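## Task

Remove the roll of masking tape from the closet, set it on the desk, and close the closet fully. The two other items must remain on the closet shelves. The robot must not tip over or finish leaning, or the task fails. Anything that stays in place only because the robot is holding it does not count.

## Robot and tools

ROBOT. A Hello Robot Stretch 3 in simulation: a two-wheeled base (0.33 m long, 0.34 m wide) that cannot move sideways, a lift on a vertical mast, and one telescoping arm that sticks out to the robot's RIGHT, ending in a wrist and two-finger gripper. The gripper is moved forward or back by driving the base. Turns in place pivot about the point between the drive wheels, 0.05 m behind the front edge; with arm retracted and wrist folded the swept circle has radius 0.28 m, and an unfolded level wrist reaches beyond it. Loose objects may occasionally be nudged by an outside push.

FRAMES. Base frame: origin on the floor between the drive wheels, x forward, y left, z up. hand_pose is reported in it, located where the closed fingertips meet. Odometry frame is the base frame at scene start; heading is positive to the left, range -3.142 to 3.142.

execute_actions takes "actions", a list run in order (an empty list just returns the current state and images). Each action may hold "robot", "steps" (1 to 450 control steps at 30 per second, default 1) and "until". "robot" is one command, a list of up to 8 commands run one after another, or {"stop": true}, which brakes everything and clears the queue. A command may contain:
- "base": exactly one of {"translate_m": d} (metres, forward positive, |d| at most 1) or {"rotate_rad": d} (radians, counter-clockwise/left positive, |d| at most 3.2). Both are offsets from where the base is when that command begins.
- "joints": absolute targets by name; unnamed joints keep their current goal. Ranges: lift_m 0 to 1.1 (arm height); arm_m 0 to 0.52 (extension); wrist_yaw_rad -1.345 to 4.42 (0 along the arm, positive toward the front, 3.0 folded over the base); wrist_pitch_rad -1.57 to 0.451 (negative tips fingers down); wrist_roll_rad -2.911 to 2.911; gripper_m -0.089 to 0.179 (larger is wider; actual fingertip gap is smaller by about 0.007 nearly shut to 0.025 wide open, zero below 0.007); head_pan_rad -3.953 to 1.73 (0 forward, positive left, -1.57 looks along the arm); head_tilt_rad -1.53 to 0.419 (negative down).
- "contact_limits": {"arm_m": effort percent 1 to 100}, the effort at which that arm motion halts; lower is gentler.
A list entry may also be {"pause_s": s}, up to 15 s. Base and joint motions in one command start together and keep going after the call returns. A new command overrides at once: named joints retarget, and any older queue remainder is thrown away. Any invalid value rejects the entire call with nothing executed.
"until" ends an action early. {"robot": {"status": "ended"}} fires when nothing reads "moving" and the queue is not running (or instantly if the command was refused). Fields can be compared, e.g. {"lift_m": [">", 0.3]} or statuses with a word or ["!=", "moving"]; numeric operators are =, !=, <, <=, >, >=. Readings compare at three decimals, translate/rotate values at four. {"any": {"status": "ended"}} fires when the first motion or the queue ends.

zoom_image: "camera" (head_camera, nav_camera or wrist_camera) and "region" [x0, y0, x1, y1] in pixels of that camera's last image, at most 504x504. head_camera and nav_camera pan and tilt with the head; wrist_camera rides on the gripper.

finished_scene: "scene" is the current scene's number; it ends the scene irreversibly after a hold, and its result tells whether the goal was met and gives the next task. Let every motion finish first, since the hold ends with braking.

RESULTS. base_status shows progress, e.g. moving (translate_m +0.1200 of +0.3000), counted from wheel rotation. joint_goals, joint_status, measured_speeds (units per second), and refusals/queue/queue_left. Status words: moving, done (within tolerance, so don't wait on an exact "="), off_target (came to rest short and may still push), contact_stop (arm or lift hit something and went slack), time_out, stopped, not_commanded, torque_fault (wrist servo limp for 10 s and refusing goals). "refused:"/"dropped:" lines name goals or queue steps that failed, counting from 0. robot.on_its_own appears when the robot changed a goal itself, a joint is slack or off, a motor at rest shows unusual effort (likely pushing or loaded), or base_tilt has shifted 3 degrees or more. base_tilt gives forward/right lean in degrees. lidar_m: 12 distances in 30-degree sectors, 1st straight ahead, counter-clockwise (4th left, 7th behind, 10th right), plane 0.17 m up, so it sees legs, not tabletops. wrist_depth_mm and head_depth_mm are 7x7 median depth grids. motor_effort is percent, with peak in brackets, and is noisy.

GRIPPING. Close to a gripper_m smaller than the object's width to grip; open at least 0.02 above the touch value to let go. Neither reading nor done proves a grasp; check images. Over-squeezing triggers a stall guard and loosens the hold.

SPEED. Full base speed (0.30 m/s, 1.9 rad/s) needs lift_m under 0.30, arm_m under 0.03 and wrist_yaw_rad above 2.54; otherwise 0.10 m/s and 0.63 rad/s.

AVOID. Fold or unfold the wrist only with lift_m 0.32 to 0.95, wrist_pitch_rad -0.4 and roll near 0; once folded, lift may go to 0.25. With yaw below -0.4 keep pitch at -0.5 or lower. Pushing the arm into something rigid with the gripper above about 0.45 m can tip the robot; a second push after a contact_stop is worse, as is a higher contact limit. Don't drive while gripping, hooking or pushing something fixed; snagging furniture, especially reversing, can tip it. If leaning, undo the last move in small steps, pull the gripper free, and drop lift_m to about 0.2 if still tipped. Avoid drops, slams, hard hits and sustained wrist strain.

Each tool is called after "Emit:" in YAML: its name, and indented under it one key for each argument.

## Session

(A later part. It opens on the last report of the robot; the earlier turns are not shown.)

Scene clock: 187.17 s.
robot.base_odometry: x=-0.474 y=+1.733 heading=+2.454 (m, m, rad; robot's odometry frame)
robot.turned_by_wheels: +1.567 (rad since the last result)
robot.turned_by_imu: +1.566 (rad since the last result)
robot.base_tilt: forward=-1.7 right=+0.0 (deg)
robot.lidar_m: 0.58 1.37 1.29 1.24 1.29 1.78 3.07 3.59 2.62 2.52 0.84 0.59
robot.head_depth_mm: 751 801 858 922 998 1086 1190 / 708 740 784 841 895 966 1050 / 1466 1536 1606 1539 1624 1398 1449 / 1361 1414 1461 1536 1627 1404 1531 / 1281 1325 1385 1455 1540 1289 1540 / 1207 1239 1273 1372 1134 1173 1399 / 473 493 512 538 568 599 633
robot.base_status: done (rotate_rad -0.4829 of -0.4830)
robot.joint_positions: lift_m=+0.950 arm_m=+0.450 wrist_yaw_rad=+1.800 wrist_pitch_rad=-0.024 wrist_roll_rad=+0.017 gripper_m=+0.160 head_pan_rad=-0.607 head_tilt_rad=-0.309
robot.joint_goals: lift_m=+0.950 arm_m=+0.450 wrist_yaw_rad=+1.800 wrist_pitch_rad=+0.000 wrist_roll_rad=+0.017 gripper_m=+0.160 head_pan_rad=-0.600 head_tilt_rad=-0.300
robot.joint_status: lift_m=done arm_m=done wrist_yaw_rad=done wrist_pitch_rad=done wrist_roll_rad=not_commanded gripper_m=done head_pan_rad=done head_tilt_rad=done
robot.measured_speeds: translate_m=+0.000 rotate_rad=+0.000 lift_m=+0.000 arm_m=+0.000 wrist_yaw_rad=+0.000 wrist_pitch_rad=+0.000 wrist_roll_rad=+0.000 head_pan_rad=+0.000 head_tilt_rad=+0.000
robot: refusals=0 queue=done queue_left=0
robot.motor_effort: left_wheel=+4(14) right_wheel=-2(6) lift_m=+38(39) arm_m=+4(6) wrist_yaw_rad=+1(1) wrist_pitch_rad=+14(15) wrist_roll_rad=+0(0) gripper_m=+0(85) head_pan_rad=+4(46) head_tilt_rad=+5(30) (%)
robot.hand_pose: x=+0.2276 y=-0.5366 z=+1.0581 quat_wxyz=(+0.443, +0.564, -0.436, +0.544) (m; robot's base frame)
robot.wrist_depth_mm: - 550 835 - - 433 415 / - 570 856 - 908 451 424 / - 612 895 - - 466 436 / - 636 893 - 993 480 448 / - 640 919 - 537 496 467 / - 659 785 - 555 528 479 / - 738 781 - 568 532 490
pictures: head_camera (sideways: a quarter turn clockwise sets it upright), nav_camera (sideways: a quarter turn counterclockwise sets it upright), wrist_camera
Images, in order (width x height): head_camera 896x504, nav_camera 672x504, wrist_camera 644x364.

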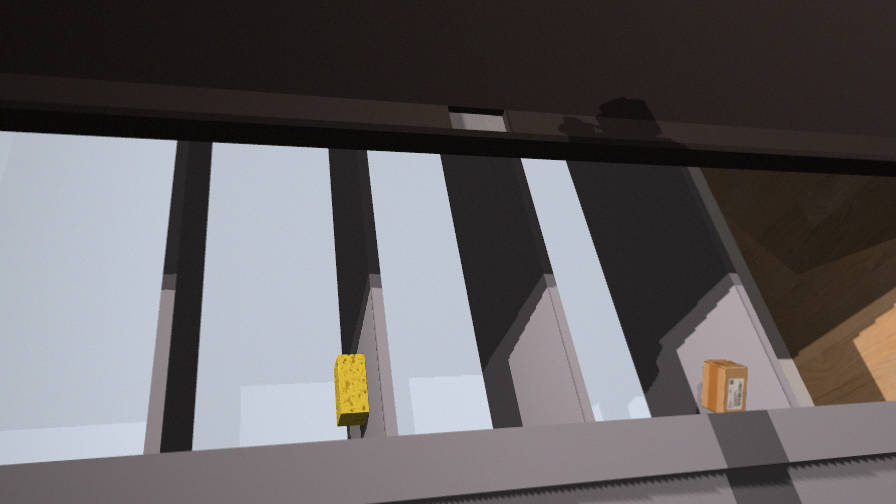

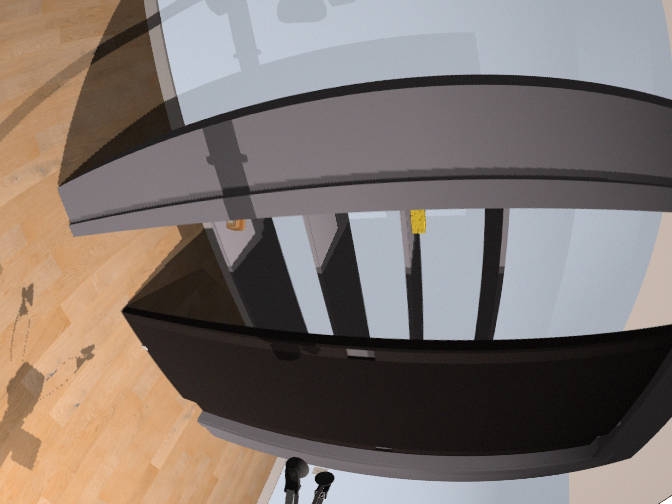

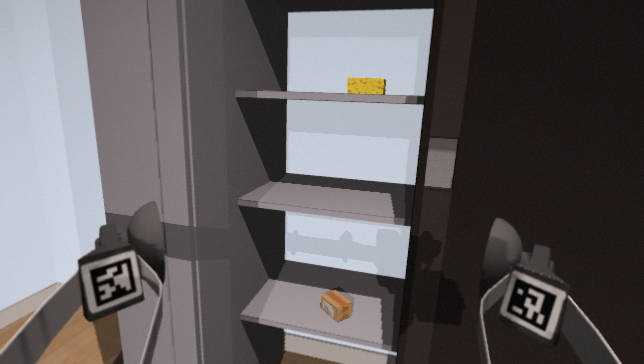

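Emit:
execute_actions:
  actions:
    - {"robot":{"joints":{"arm_m":0.46,"head_pan_rad":-1.1},"base":{"translate_m":0.27}},"steps":450,"until":{"robot":{"status":"ended"}}}

Scene clock: 191.33 s.
robot.base_odometry: x=-0.683 y=+1.905 heading=+2.454 (m, m, rad; robot's odometry frame)
robot.turned_by_wheels: +0.000 (rad since the last result)
robot.turned_by_imu: +0.000 (rad since the last result)
robot.base_tilt: forward=-1.7 right=+0.0 (deg)
robot.lidar_m: 0.31 1.09 1.29 1.24 1.29 1.78 3.34 3.56 2.61 1.25 0.68 0.32
robot.head_depth_mm: 1206 2157 2278 2411 2506 1977 1535 / 927 1010 1109 1359 1463 1564 1494 / 716 761 817 880 950 1035 1144 / 582 612 647 685 732 777 835 / 1512 1563 1634 1533 1619 1461 1532 / 1417 1406 1434 1534 1207 1282 1440 / 1245 1233 1285 1343 998 1283 1034
robot.base_status: done (translate_m +0.2700 of +0.2700)
robot.joint_positions: lift_m=+0.950 arm_m=+0.460 wrist_yaw_rad=+1.800 wrist_pitch_rad=-0.024 wrist_roll_rad=+0.017 gripper_m=+0.160 head_pan_rad=-1.093 head_tilt_rad=-0.309
robot.joint_goals: lift_m=+0.950 arm_m=+0.460 wrist_yaw_rad=+1.800 wrist_pitch_rad=+0.000 wrist_roll_rad=+0.017 gripper_m=+0.160 head_pan_rad=-1.100 head_tilt_rad=-0.300
robot.joint_status: lift_m=done arm_m=done wrist_yaw_rad=done wrist_pitch_rad=done wrist_roll_rad=not_commanded gripper_m=done head_pan_rad=done head_tilt_rad=done
robot.measured_speeds: translate_m=+0.000 rotate_rad=+0.000 lift_m=+0.000 arm_m=+0.000 wrist_yaw_rad=+0.000 wrist_pitch_rad=+0.000 wrist_roll_rad=+0.000 head_pan_rad=+0.000 head_tilt_rad=+0.000
robot: refusals=0 queue=done queue_left=0
robot.motor_effort: left_wheel=+3(8) right_wheel=-2(3) lift_m=+38(38) arm_m=+3(3) wrist_yaw_rad=+0(2) wrist_pitch_rad=+14(14) wrist_roll_rad=+0(1) gripper_m=+0(0) head_pan_rad=-3(38) head_tilt_rad=+6(5) (%)
robot.hand_pose: x=+0.2276 y=-0.5466 z=+1.0581 quat_wxyz=(+0.443, +0.564, -0.436, +0.544) (m; robot's base frame)
robot.wrist_depth_mm: 352 556 855 920 884 209 197 / 354 582 809 656 892 215 203 / 361 598 899 - 938 224 208 / 368 600 934 - 960 230 216 / 368 699 759 736 264 238 222 / 357 688 988 - 264 252 227 / 404 639 898 956 274 255 233
pictures: head_camera (sideways: a quarter turn clockwise sets it upright), nav_camera (sideways: a quarter turn counterclockwise sets it upright), wrist_camera
Images, in order (width x height): head_camera 896x504, nav_camera 672x504, wrist_camera 644x364.

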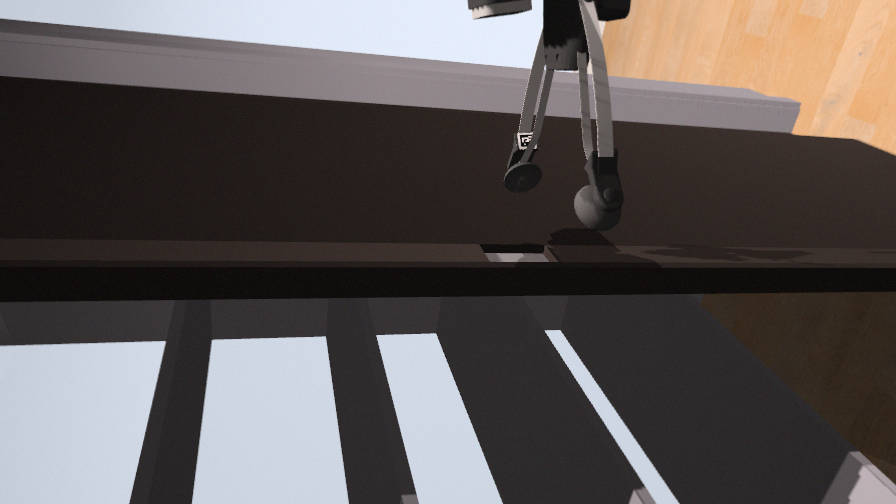

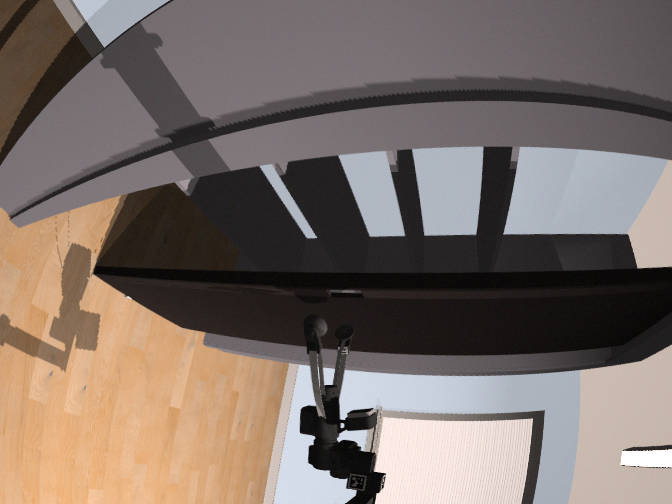

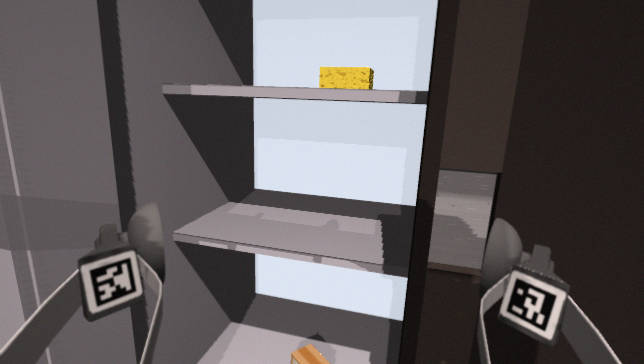

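Emit:
execute_actions:
  actions:
    - {"robot":[{"joints":{"arm_m":0.455},"base":{"translate_m":0.062}},{"joints":{"arm_m":0.2},"contact_limits":{"arm_m":28}}],"steps":450,"until":{"robot":{"status":"ended"}}}

Scene clock: 196.47 s.
robot.base_odometry: x=-0.731 y=+1.944 heading=+2.454 (m, m, rad; robot's odometry frame)
robot.turned_by_wheels: +0.000 (rad since the last result)
robot.turned_by_imu: -0.001 (rad since the last result)
robot.base_tilt: forward=-1.7 right=-0.1 (deg)
robot.lidar_m: 0.25 1.03 1.28 1.24 1.29 1.78 3.40 3.54 2.62 1.01 0.65 0.26
robot.head_depth_mm: 1145 1223 1308 1517 2470 - - / 741 806 887 978 1062 1114 1408 / 571 608 652 702 760 808 881 / 1433 1159 1453 1411 1537 1323 1448 / 1497 1535 1567 1633 1542 1287 1568 / 1327 1317 1381 1413 1064 1276 1064 / 1174 1164 1215 1267 999 1189 1034
robot.base_status: done (translate_m +0.0620 of +0.0620)
robot.joint_positions: lift_m=+0.950 arm_m=+0.200 wrist_yaw_rad=+1.800 wrist_pitch_rad=-0.024 wrist_roll_rad=+0.017 gripper_m=+0.160 head_pan_rad=-1.093 head_tilt_rad=-0.309
robot.joint_goals: lift_m=+0.950 arm_m=+0.200 wrist_yaw_rad=+1.800 wrist_pitch_rad=+0.000 wrist_roll_rad=+0.017 gripper_m=+0.160 head_pan_rad=-1.100 head_tilt_rad=-0.300
robot.joint_status: lift_m=done arm_m=done wrist_yaw_rad=done wrist_pitch_rad=done wrist_roll_rad=not_commanded gripper_m=done head_pan_rad=done head_tilt_rad=done
robot.measured_speeds: translate_m=+0.000 rotate_rad=+0.000 lift_m=+0.000 arm_m=+0.000 wrist_yaw_rad=+0.000 wrist_pitch_rad=+0.000 wrist_roll_rad=+0.000 head_pan_rad=+0.000 head_tilt_rad=+0.000
robot: refusals=0 queue=done queue_left=0
robot.motor_effort: left_wheel=+4(8) right_wheel=-1(3) lift_m=+39(38) arm_m=-3(0) wrist_yaw_rad=+0(1) wrist_pitch_rad=+14(14) wrist_roll_rad=+0(0) gripper_m=+0(0) head_pan_rad=-4(4) head_tilt_rad=+6(5) (%)
robot.contact_limits: arm_m 28 (drawing in: default 18, maximum 30; extending or still: default 26, maximum 42)
robot.hand_pose: x=+0.2276 y=-0.2872 z=+1.0581 quat_wxyz=(+0.443, +0.564, -0.436, +0.544) (m; robot's base frame)
robot.wrist_depth_mm: 204 175 196 712 823 770 732 / 213 181 205 587 834 548 719 / 222 189 211 822 883 839 765 / 232 197 218 855 921 847 793 / 243 201 224 670 768 827 787 / 258 211 232 657 570 577 569 / 270 237 241 885 971 935 855
pictures: head_camera (sideways: a quarter turn clockwise sets it upright), nav_camera (sideways: a quarter turn counterclockwise sets it upright), wrist_camera
Images, in order (width x height): head_camera 896x504, nav_camera 672x504, wrist_camera 644x364.

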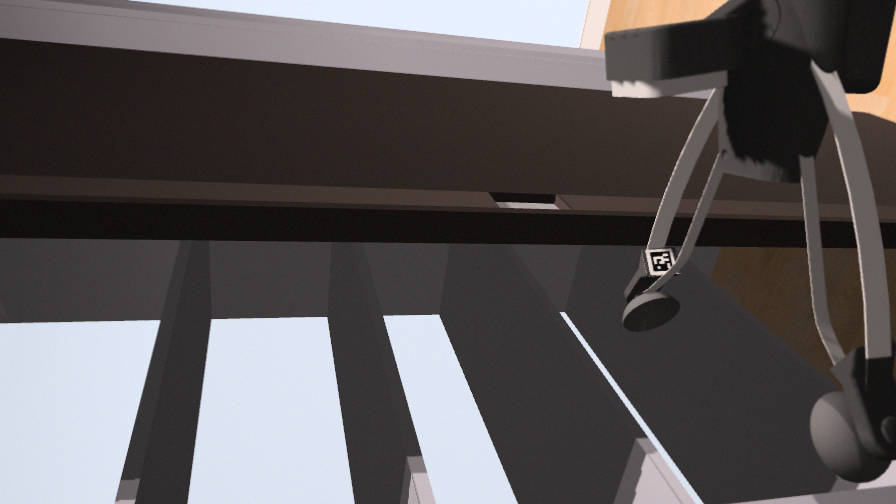

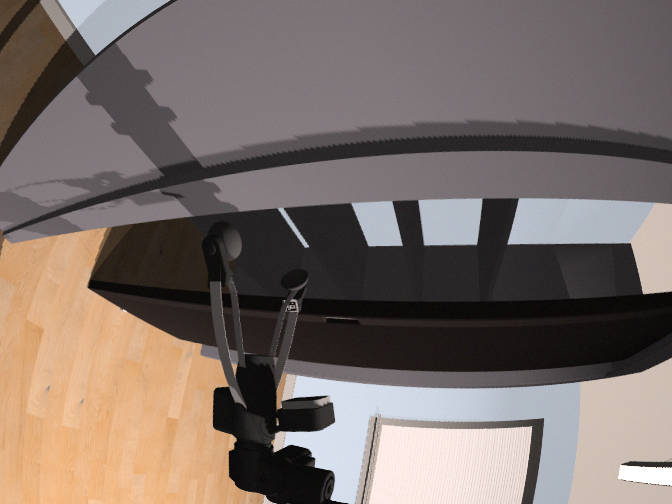

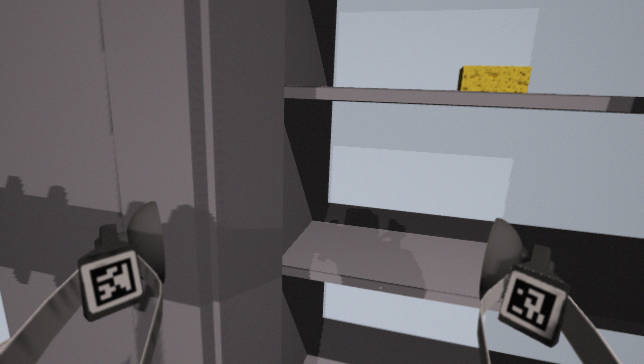

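Not deep enough. Go back and check.

Emit:
execute_actions:
  actions:
    - {"robot":[{"joints":{"arm_m":0.455}}],"steps":450,"until":{"robot":{"status":"ended"}}}

Scene clock: 199.70 s.
robot.base_odometry: x=-0.731 y=+1.944 heading=+2.454 (m, m, rad; robot's odometry frame)
robot.turned_by_wheels: +0.000 (rad since the last result)
robot.turned_by_imu: -0.001 (rad since the last result)
robot.base_tilt: forward=-1.6 right=-0.1 (deg)
robot.lidar_m: 0.25 1.03 1.28 1.24 1.29 1.78 3.38 3.54 2.62 1.01 0.65 0.26
robot.head_depth_mm: 1142 1216 1303 1479 2423 1912 1539 / 743 806 886 980 1101 1245 1408 / 570 608 653 703 751 829 914 / 1437 1153 1454 1414 1546 1406 1444 / 1491 1531 1567 1631 1534 1340 1487 / 1330 1321 1385 1414 1061 1289 1102 / 1170 1165 1214 1267 1000 1186 1000
robot.base_status: done (translate_m +0.0620 of +0.0620)
robot.joint_positions: lift_m=+0.950 arm_m=+0.455 wrist_yaw_rad=+1.800 wrist_pitch_rad=-0.024 wrist_roll_rad=+0.017 gripper_m=+0.160 head_pan_rad=-1.093 head_tilt_rad=-0.309
robot.joint_goals: lift_m=+0.950 arm_m=+0.455 wrist_yaw_rad=+1.800 wrist_pitch_rad=+0.000 wrist_roll_rad=+0.017 gripper_m=+0.160 head_pan_rad=-1.100 head_tilt_rad=-0.300
robot.joint_status: lift_m=done arm_m=done wrist_yaw_rad=done wrist_pitch_rad=done wrist_roll_rad=not_commanded gripper_m=done head_pan_rad=done head_tilt_rad=done
robot.measured_speeds: translate_m=+0.000 rotate_rad=+0.000 lift_m=+0.000 arm_m=+0.000 wrist_yaw_rad=+0.000 wrist_pitch_rad=+0.000 wrist_roll_rad=+0.000 head_pan_rad=+0.000 head_tilt_rad=+0.000
robot: refusals=0 queue=done queue_left=0
robot.motor_effort: left_wheel=+3(3) right_wheel=-2(1) lift_m=+38(38) arm_m=+3(5) wrist_yaw_rad=+0(0) wrist_pitch_rad=+14(14) wrist_roll_rad=+0(0) gripper_m=+0(0) head_pan_rad=-4(4) head_tilt_rad=+5(6) (%)
robot.hand_pose: x=+0.2276 y=-0.5416 z=+1.0581 quat_wxyz=(+0.443, +0.564, -0.436, +0.544) (m; robot's base frame)
robot.wrist_depth_mm: 435 559 820 908 809 156 147 / 350 560 788 588 841 162 152 / 355 582 885 930 887 166 157 / 361 599 913 943 901 172 161 / 364 662 700 730 651 188 167 / 360 675 899 - 536 200 171 / 397 621 891 957 232 191 174
pictures: head_camera (sideways: a quarter turn clockwise sets it upright), nav_camera (sideways: a quarter turn counterclockwise sets it upright), wrist_camera
Images, in order (width x height): head_camera 896x504, nav_camera 672x504, wrist_camera 644x364.

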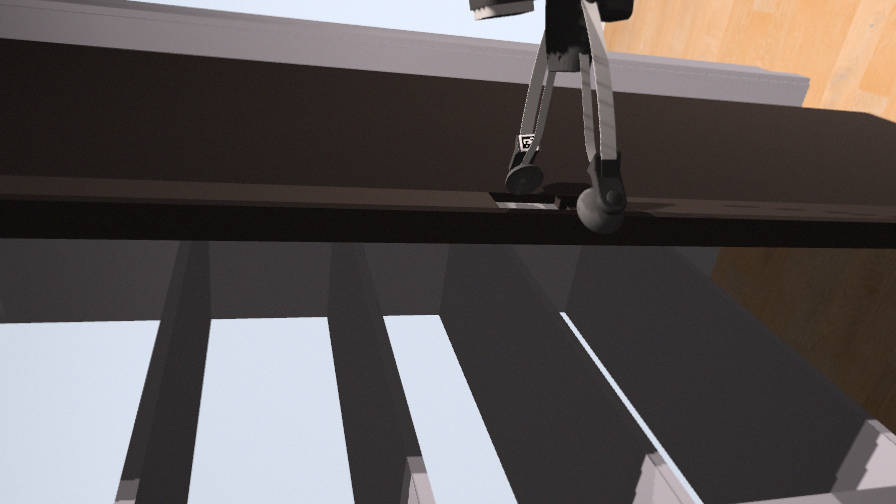

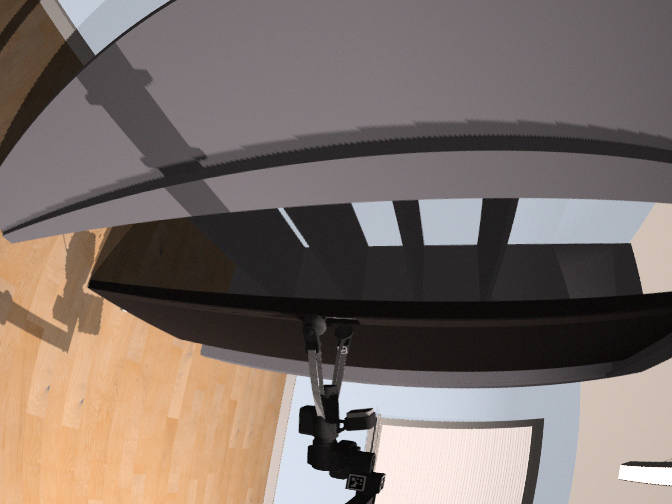

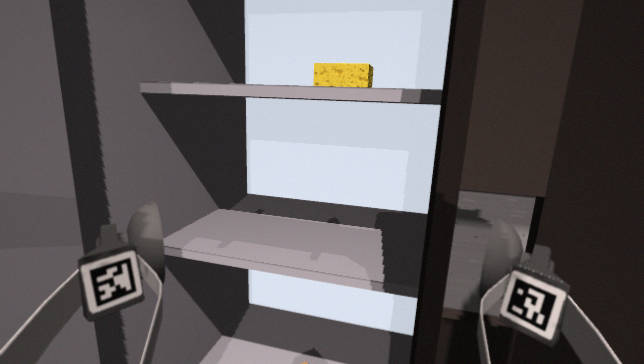

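Emit:
execute_actions:
  actions:
    - {"robot":[{"base":{"translate_m":0.02}},{"joints":{"arm_m":0.3},"contact_limits":{"arm_m":28}}],"steps":450,"until":{"robot":{"status":"ended"}}}

Scene clock: 203.70 s.
robot.base_odometry: x=-0.746 y=+1.957 heading=+2.454 (m, m, rad; robot's odometry frame)
robot.turned_by_wheels: +0.000 (rad since the last result)
robot.turned_by_imu: -0.001 (rad since the last result)
robot.base_tilt: forward=-1.7 right=+0.0 (deg)
robot.lidar_m: 0.23 1.01 1.28 1.24 1.29 1.78 3.42 3.53 2.61 0.94 0.52 0.24
robot.head_depth_mm: 1137 1204 1283 1375 1443 - 1542 / 684 744 818 903 1026 1093 1447 / 526 561 603 649 703 788 842 / 429 451 475 505 530 570 616 / 1422 1450 1439 1534 1131 1341 1441 / 1304 1184 1359 1410 1054 1283 1066 / 1145 1141 1189 1235 995 1188 913
robot.base_status: done (translate_m +0.0200 of +0.0200)
robot.joint_positions: lift_m=+0.950 arm_m=+0.300 wrist_yaw_rad=+1.801 wrist_pitch_rad=-0.024 wrist_roll_rad=+0.017 gripper_m=+0.160 head_pan_rad=-1.093 head_tilt_rad=-0.309
robot.joint_goals: lift_m=+0.950 arm_m=+0.300 wrist_yaw_rad=+1.800 wrist_pitch_rad=+0.000 wrist_roll_rad=+0.017 gripper_m=+0.160 head_pan_rad=-1.100 head_tilt_rad=-0.300
robot.joint_status: lift_m=done arm_m=done wrist_yaw_rad=done wrist_pitch_rad=done wrist_roll_rad=not_commanded gripper_m=done head_pan_rad=done head_tilt_rad=done
robot.measured_speeds: translate_m=+0.000 rotate_rad=+0.000 lift_m=+0.000 arm_m=+0.000 wrist_yaw_rad=+0.000 wrist_pitch_rad=+0.000 wrist_roll_rad=+0.000 head_pan_rad=+0.000 head_tilt_rad=+0.000
robot: refusals=0 queue=done queue_left=0
robot.motor_effort: left_wheel=+2(10) right_wheel=+0(4) lift_m=+38(38) arm_m=-2(7) wrist_yaw_rad=-1(61) wrist_pitch_rad=+14(14) wrist_roll_rad=+0(1) gripper_m=-1(9) head_pan_rad=-4(4) head_tilt_rad=+5(5) (%)
robot.contact_limits: arm_m 28 (drawing in: default 18, maximum 30; extending or still: default 26, maximum 42)
robot.hand_pose: x=+0.2275 y=-0.3871 z=+1.0579 quat_wxyz=(+0.443, +0.564, -0.436, +0.544) (m; robot's base frame)
robot.wrist_depth_mm: 203 254 552 842 825 143 134 / 206 260 537 867 536 146 138 / 206 267 585 877 838 150 142 / 208 271 605 945 877 156 147 / 213 304 614 728 740 166 151 / 211 318 589 597 537 179 155 / 232 285 671 969 925 175 158
pictures: head_camera (sideways: a quarter turn clockwise sets it upright), nav_camera (sideways: a quarter turn counterclockwise sets it upright), wrist_camera
Images, in order (width x height): head_camera 896x504, nav_camera 672x504, wrist_camera 644x364.

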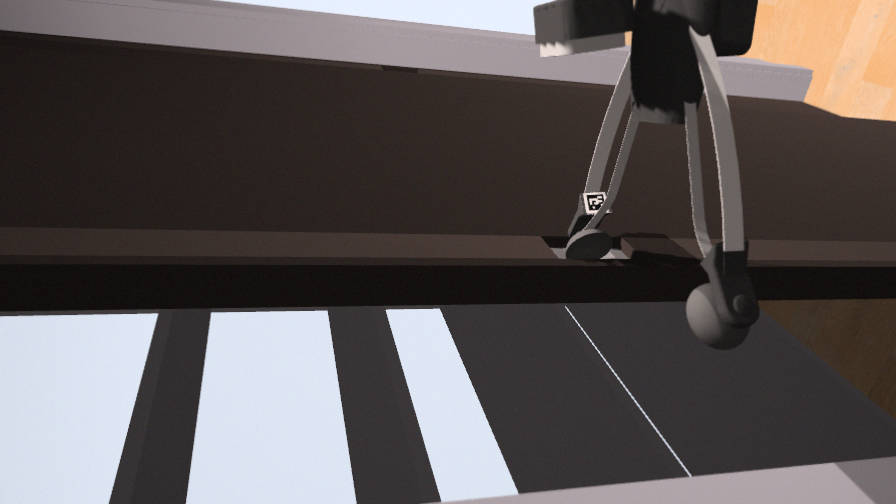

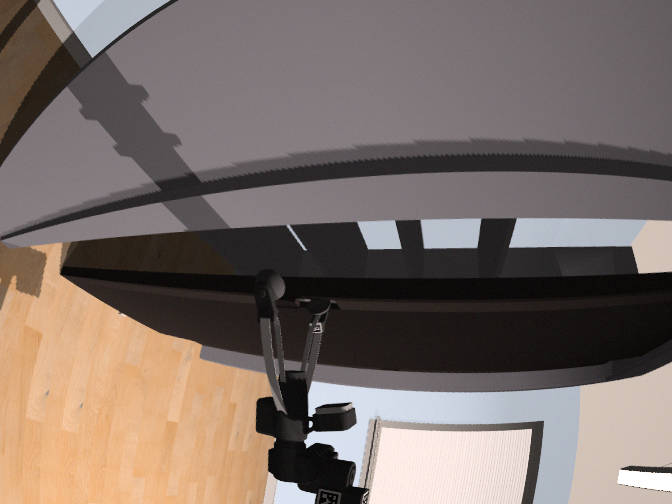

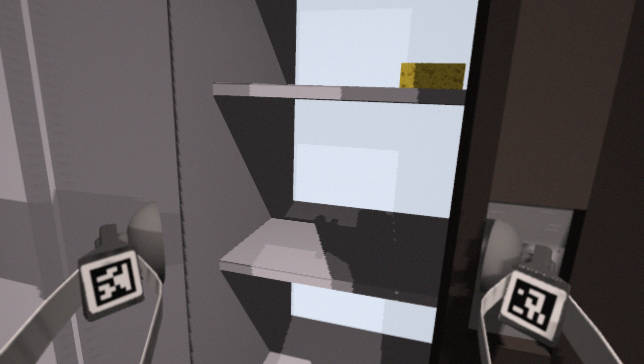

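Emit:
execute_actions:
  actions:
    - {"robot":[{"joints":{"arm_m":0.24},"contact_limits":{"arm_m":28}},{"base":{"translate_m":-0.05}},{"joints":{"gripper_m":0.0,"wrist_yaw_rad":1.95,"arm_m":0.33,"head_pan_rad":-0.9}}],"steps":450,"until":{"robot":{"status":"ended"}}}

Scene clock: 210.90 s.
robot.base_odometry: x=-0.708 y=+1.925 heading=+2.454 (m, m, rad; robot's odometry frame)
robot.turned_by_wheels: +0.000 (rad since the last result)
robot.turned_by_imu: -0.002 (rad since the last result)
robot.base_tilt: forward=-1.6 right=-0.1 (deg)
robot.lidar_m: 0.28 1.06 1.28 1.24 1.29 1.78 3.37 3.55 2.61 1.30 0.49 0.29
robot.head_depth_mm: 606 659 722 797 890 1035 1353 / 505 542 583 632 690 773 839 / 434 461 489 524 559 601 660 / 401 422 445 471 501 535 572 / 1250 1169 1323 1404 1064 1294 1107 / 1124 1138 1188 1253 1000 1188 942 / 1046 - - 284 290 299 313
robot.base_status: done (translate_m -0.0500 of -0.0500)
robot.joint_positions: lift_m=+0.950 arm_m=+0.330 wrist_yaw_rad=+1.949 wrist_pitch_rad=-0.025 wrist_roll_rad=+0.017 gripper_m=+0.000 head_pan_rad=-0.907 head_tilt_rad=-0.309
robot.joint_goals: lift_m=+0.950 arm_m=+0.330 wrist_yaw_rad=+1.950 wrist_pitch_rad=+0.000 wrist_roll_rad=+0.017 gripper_m=+0.000 head_pan_rad=-0.900 head_tilt_rad=-0.300
robot.joint_status: lift_m=done arm_m=done wrist_yaw_rad=done wrist_pitch_rad=done wrist_roll_rad=not_commanded gripper_m=done head_pan_rad=done head_tilt_rad=done
robot.measured_speeds: translate_m=+0.000 rotate_rad=+0.000 lift_m=+0.000 arm_m=+0.000 wrist_yaw_rad=+0.000 wrist_pitch_rad=+0.000 wrist_roll_rad=+0.000 head_pan_rad=+0.000 head_tilt_rad=+0.000
robot: refusals=0 queue=done queue_left=0
robot.motor_effort: left_wheel=+3(5) right_wheel=-1(4) lift_m=+38(39) arm_m=+3(2) wrist_yaw_rad=+2(45) wrist_pitch_rad=+14(14) wrist_roll_rad=+0(1) gripper_m=-2(83) head_pan_rad=+4(22) head_tilt_rad=+5(6) (%)
robot.hand_pose: x=+0.2162 y=-0.3804 z=+1.0579 quat_wxyz=(+0.401, +0.595, -0.393, +0.575) (m; robot's base frame)
robot.wrist_depth_mm: 302 255 327 748 201 183 168 / 322 266 336 685 208 188 171 / 344 278 346 809 213 194 175 / 361 289 353 870 229 198 182 / 381 298 364 - 235 205 186 / - 314 343 - 237 212 190 / - 331 427 902 248 217 196
pictures: head_camera (sideways: a quarter turn clockwise sets it upright), nav_camera (sideways: a quarter turn counterclockwise sets it upright), wrist_camera
Images, in order (width x height): head_camera 896x504, nav_camera 672x504, wrist_camera 644x364.

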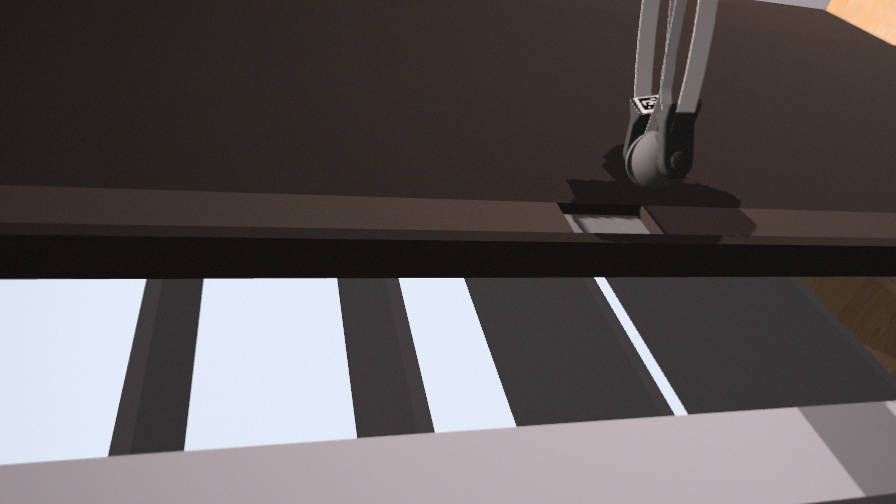

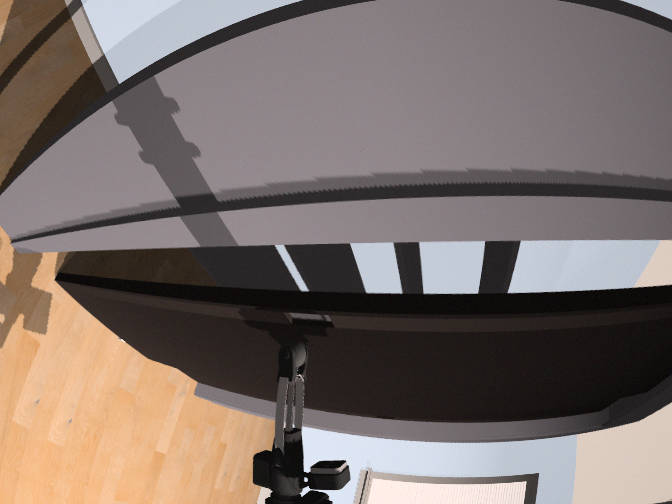

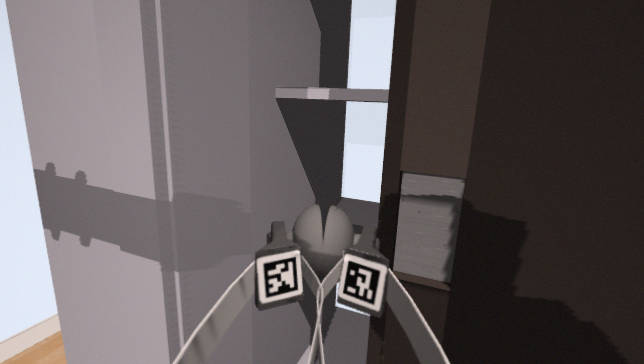

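Emit:
execute_actions:
  actions:
    - {"robot":[{"joints":{"arm_m":0.386}},{"base":{"translate_m":0.055}}],"steps":450,"until":{"robot":{"status":"ended"}}}

Scene clock: 214.97 s.
robot.base_odometry: x=-0.750 y=+1.960 heading=+2.454 (m, m, rad; robot's odometry frame)
robot.turned_by_wheels: +0.000 (rad since the last result)
robot.turned_by_imu: -0.001 (rad since the last result)
robot.base_tilt: forward=-1.5 right=+0.0 (deg)
robot.lidar_m: 0.23 1.00 1.29 1.24 1.29 1.77 3.41 3.54 2.61 0.90 0.46 0.24
robot.head_depth_mm: 480 521 571 631 691 803 913 / 400 429 461 500 541 599 662 / 371 390 410 434 462 496 528 / 1320 1332 1425 1469 1134 1288 1107 / 1180 1164 1271 1328 1002 1192 969 / - - - - - - 285 / - - - - - - -
robot.base_status: done (translate_m +0.0550 of +0.0550)
robot.joint_positions: lift_m=+0.950 arm_m=+0.386 wrist_yaw_rad=+1.949 wrist_pitch_rad=-0.025 wrist_roll_rad=+0.017 gripper_m=+0.000 head_pan_rad=-0.907 head_tilt_rad=-0.309
robot.joint_goals: lift_m=+0.950 arm_m=+0.386 wrist_yaw_rad=+1.950 wrist_pitch_rad=+0.000 wrist_roll_rad=+0.017 gripper_m=+0.000 head_pan_rad=-0.900 head_tilt_rad=-0.300
robot.joint_status: lift_m=done arm_m=done wrist_yaw_rad=done wrist_pitch_rad=done wrist_roll_rad=not_commanded gripper_m=done head_pan_rad=done head_tilt_rad=done
robot.measured_speeds: translate_m=+0.000 rotate_rad=+0.000 lift_m=+0.000 arm_m=+0.000 wrist_yaw_rad=+0.000 wrist_pitch_rad=+0.000 wrist_roll_rad=+0.000 head_pan_rad=+0.000 head_tilt_rad=+0.000
robot: refusals=0 queue=done queue_left=0
robot.motor_effort: left_wheel=+2(9) right_wheel=-1(3) lift_m=+38(38) arm_m=+3(3) wrist_yaw_rad=+1(2) wrist_pitch_rad=+15(14) wrist_roll_rad=+0(1) gripper_m=-3(3) head_pan_rad=+4(4) head_tilt_rad=+5(6) (%)
robot.hand_pose: x=+0.2162 y=-0.4363 z=+1.0579 quat_wxyz=(+0.401, +0.595, -0.393, +0.575) (m; robot's base frame)
robot.wrist_depth_mm: 241 299 524 167 150 136 125 / 244 302 533 172 154 140 128 / 248 309 555 177 159 144 131 / 257 321 565 191 164 147 134 / 263 324 585 - 170 152 138 / 275 334 568 - 172 157 142 / 284 339 654 204 184 162 146
pictures: head_camera (sideways: a quarter turn clockwise sets it upright), nav_camera (sideways: a quarter turn counterclockwise sets it upright), wrist_camera
Images, in order (width x height): head_camera 896x504, nav_camera 672x504, wrist_camera 644x364.

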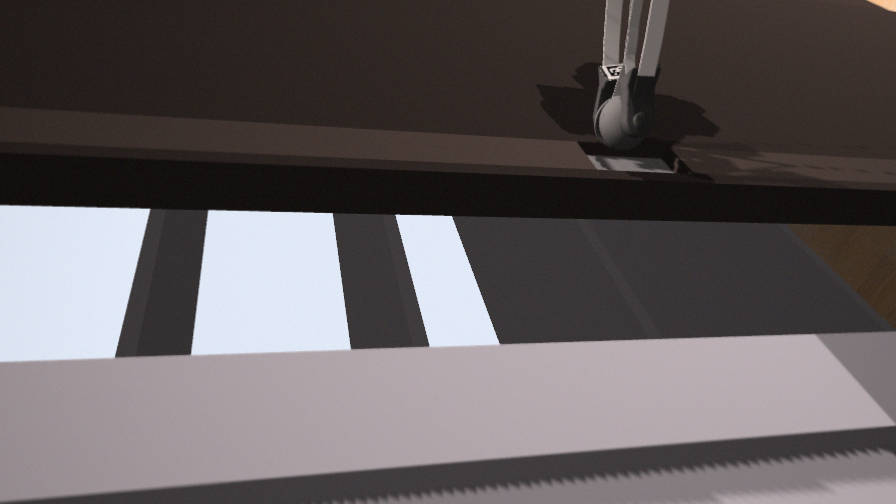

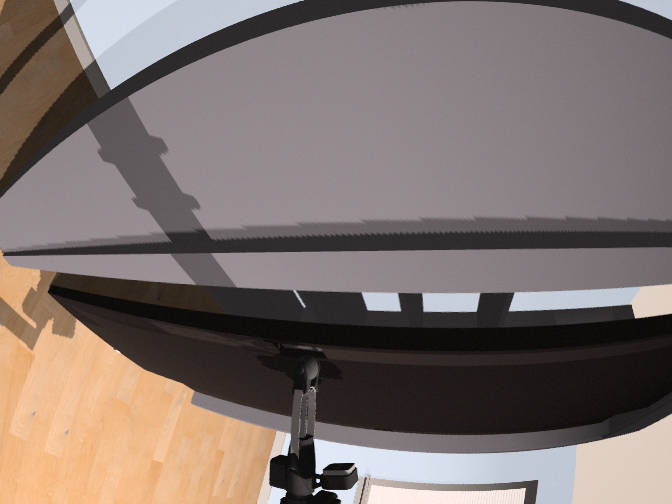

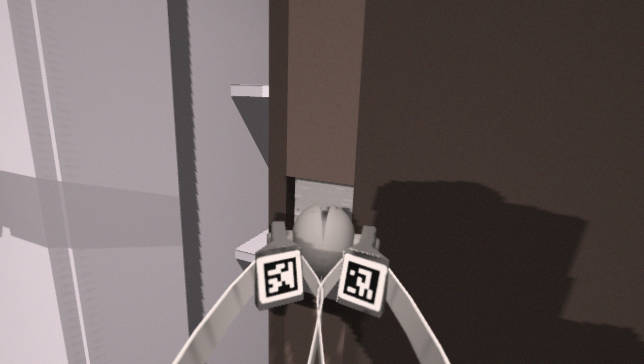

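Emit:
execute_actions:
  actions:
    - {"robot":[{"base":{"translate_m":0.012}},{"joints":{"arm_m":0.175,"head_pan_rad":-0.7},"contact_limits":{"arm_m":25}}],"steps":450,"until":{"robot":{"status":"ended"}}}

Scene clock: 219.67 s.
robot.base_odometry: x=-0.759 y=+1.968 heading=+2.453 (m, m, rad; robot's odometry frame)
robot.turned_by_wheels: -0.001 (rad since the last result)
robot.turned_by_imu: -0.021 (rad since the last result)
robot.base_tilt: forward=-1.7 right=+0.0 (deg)
robot.lidar_m: 0.21 0.98 1.29 1.24 1.28 1.74 3.42 3.61 2.63 1.11 0.28 0.22
robot.head_depth_mm: 307 329 355 385 420 461 510 / 285 294 313 336 362 394 436 / - - 287 305 325 348 367 / - - - - - - - / - - - - - - - / - - - - - - - / - - - - - - -
robot.base_status: done (translate_m +0.0119 of +0.0120)
robot.joint_positions: lift_m=+0.950 arm_m=+0.176 wrist_yaw_rad=+1.932 wrist_pitch_rad=-0.030 wrist_roll_rad=+0.017 gripper_m=+0.000 head_pan_rad=-0.707 head_tilt_rad=-0.308
robot.joint_goals: lift_m=+0.950 arm_m=+0.175 wrist_yaw_rad=+1.950 wrist_pitch_rad=+0.000 wrist_roll_rad=+0.017 gripper_m=+0.000 head_pan_rad=-0.700 head_tilt_rad=-0.300
robot.joint_status: lift_m=done arm_m=done wrist_yaw_rad=done wrist_pitch_rad=done wrist_roll_rad=not_commanded gripper_m=done head_pan_rad=done head_tilt_rad=done
robot.measured_speeds: translate_m=+0.000 rotate_rad=+0.000 lift_m=+0.000 arm_m=+0.000 wrist_yaw_rad=+0.000 wrist_pitch_rad=+0.000 wrist_roll_rad=+0.000 head_pan_rad=+0.000 head_tilt_rad=+0.000
robot: refusals=0 queue=done queue_left=0
robot.on_its_own: wrist_yaw_rad is at rest, and its effort (+19) is outside its rest range (-12 to +12)
robot.motor_effort: left_wheel=-12(55) right_wheel=+18(26) lift_m=+37(38) arm_m=-7(6) wrist_yaw_rad=+19(35) wrist_pitch_rad=+18(21) wrist_roll_rad=+0(1) gripper_m=-6(5) head_pan_rad=+4(25) head_tilt_rad=+5(5) (%)
robot.contact_limits: arm_m 25 (drawing in: default 18, maximum 30; extending or still: default 26, maximum 42)
robot.hand_pose: x=+0.2176 y=-0.2306 z=+1.0565 quat_wxyz=(+0.408, +0.592, -0.397, +0.570) (m; robot's base frame)
robot.wrist_depth_mm: 197 177 145 159 146 134 123 / 208 184 150 163 151 137 126 / 222 192 156 169 155 142 130 / 237 201 162 178 160 146 134 / 247 213 170 - 164 150 138 / - 222 177 - 168 155 141 / - 234 185 197 181 161 146
pictures: head_camera (sideways: a quarter turn clockwise sets it upright), nav_camera (sideways: a quarter turn counterclockwise sets it upright), wrist_camera
Images, in order (width x height): head_camera 896x504, nav_camera 672x504, wrist_camera 644x364.

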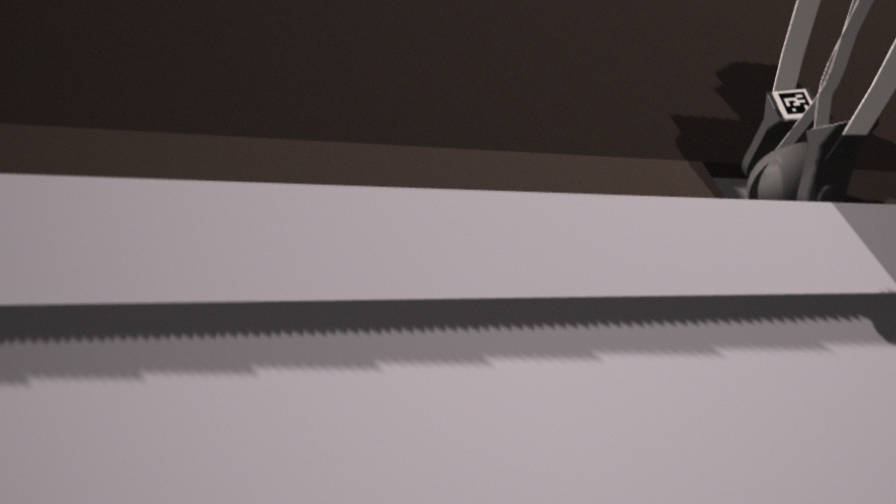

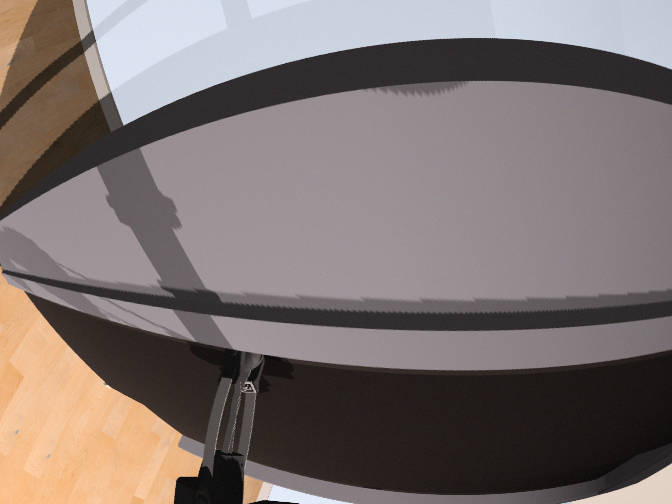

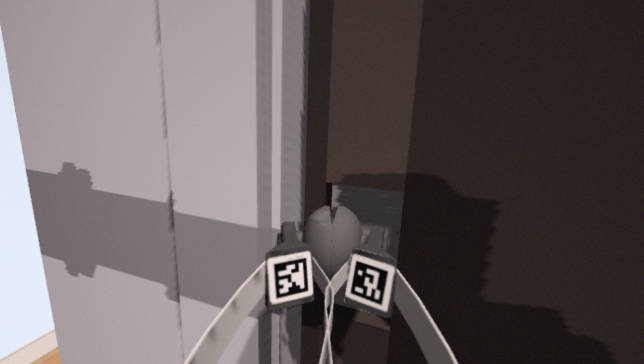

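Appears closed. Back off and check both doors.

Emit:
execute_actions:
  actions:
    - {"robot":{"base":{"translate_m":-0.3},"joints":{"arm_m":0.3,"head_pan_rad":-0.9,"head_tilt_rad":-0.2}},"steps":250,"until":{"robot":{"status":"ended"}}}

Scene clock: 224.63 s.
robot.base_odometry: x=-0.528 y=+1.777 heading=+2.454 (m, m, rad; robot's odometry frame)
robot.turned_by_wheels: +0.001 (rad since the last result)
robot.turned_by_imu: -0.001 (rad since the last result)
robot.base_tilt: forward=-1.6 right=+0.0 (deg)
robot.lidar_m: 0.51 1.29 1.29 1.24 1.28 1.74 3.14 3.14 2.63 2.53 0.75 0.52
robot.head_depth_mm: 1250 1304 1353 1412 1474 1615 1601 / 1085 1136 1190 1260 1329 1409 1504 / 844 879 1001 1043 1094 1122 1201 / 736 761 787 818 852 887 922 / 651 670 692 714 739 765 794 / 584 599 616 636 653 675 697 / 531 543 555 570 586 603 620
robot.base_status: done (translate_m -0.3000 of -0.3000)
robot.joint_positions: lift_m=+0.950 arm_m=+0.300 wrist_yaw_rad=+1.949 wrist_pitch_rad=-0.025 wrist_roll_rad=+0.017 gripper_m=+0.000 head_pan_rad=-0.893 head_tilt_rad=-0.211
robot.joint_goals: lift_m=+0.950 arm_m=+0.300 wrist_yaw_rad=+1.950 wrist_pitch_rad=+0.000 wrist_roll_rad=+0.017 gripper_m=+0.000 head_pan_rad=-0.900 head_tilt_rad=-0.200
robot.joint_status: lift_m=done arm_m=done wrist_yaw_rad=done wrist_pitch_rad=done wrist_roll_rad=not_commanded gripper_m=done head_pan_rad=done head_tilt_rad=done
robot.measured_speeds: translate_m=+0.000 rotate_rad=+0.000 lift_m=+0.000 arm_m=+0.000 wrist_yaw_rad=+0.000 wrist_pitch_rad=+0.000 wrist_roll_rad=+0.000 head_pan_rad=+0.000 head_tilt_rad=+0.000
robot: refusals=0 queue=done queue_left=0
robot.motor_effort: left_wheel=+2(19) right_wheel=+0(18) lift_m=+37(38) arm_m=+3(8) wrist_yaw_rad=+2(19) wrist_pitch_rad=+15(17) wrist_roll_rad=+0(0) gripper_m=-3(6) head_pan_rad=-4(26) head_tilt_rad=+6(18) (%)
robot.hand_pose: x=+0.2162 y=-0.3503 z=+1.0578 quat_wxyz=(+0.401, +0.595, -0.393, +0.575) (m; robot's base frame)
robot.wrist_depth_mm: - - 497 454 413 382 350 / - - 513 469 433 393 362 / - - 530 475 442 403 370 / - - 569 497 456 414 378 / - - 579 - 465 425 387 / - - - 539 477 439 404 / - - 630 564 516 450 415
pictures: head_camera (sideways: a quarter turn clockwise sets it upright), nav_camera (sideways: a quarter turn counterclockwise sets it upright), wrist_camera
Images, in order (width x height): head_camera 896x504, nav_camera 672x504, wrist_camera 644x364.

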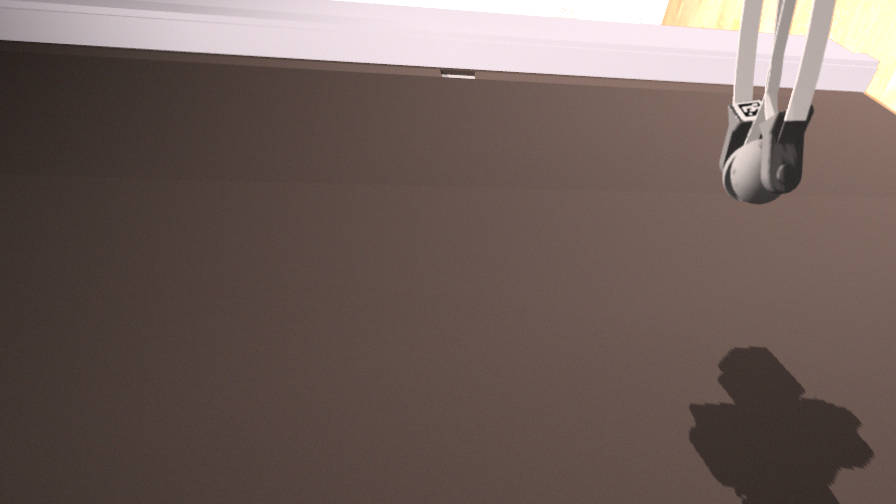

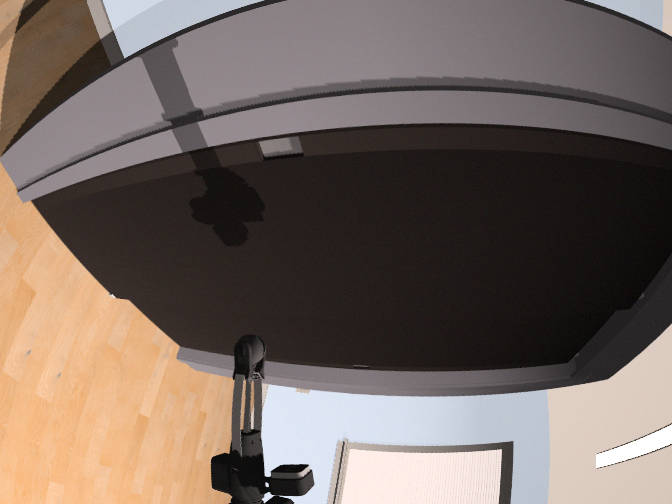

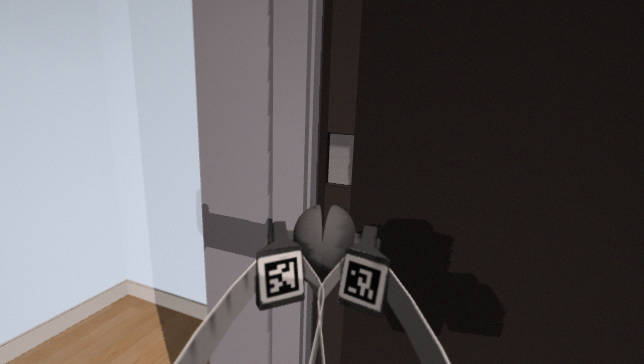

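Emit:
finished_scene:
  scene: 2

The scene is finished: the task was done.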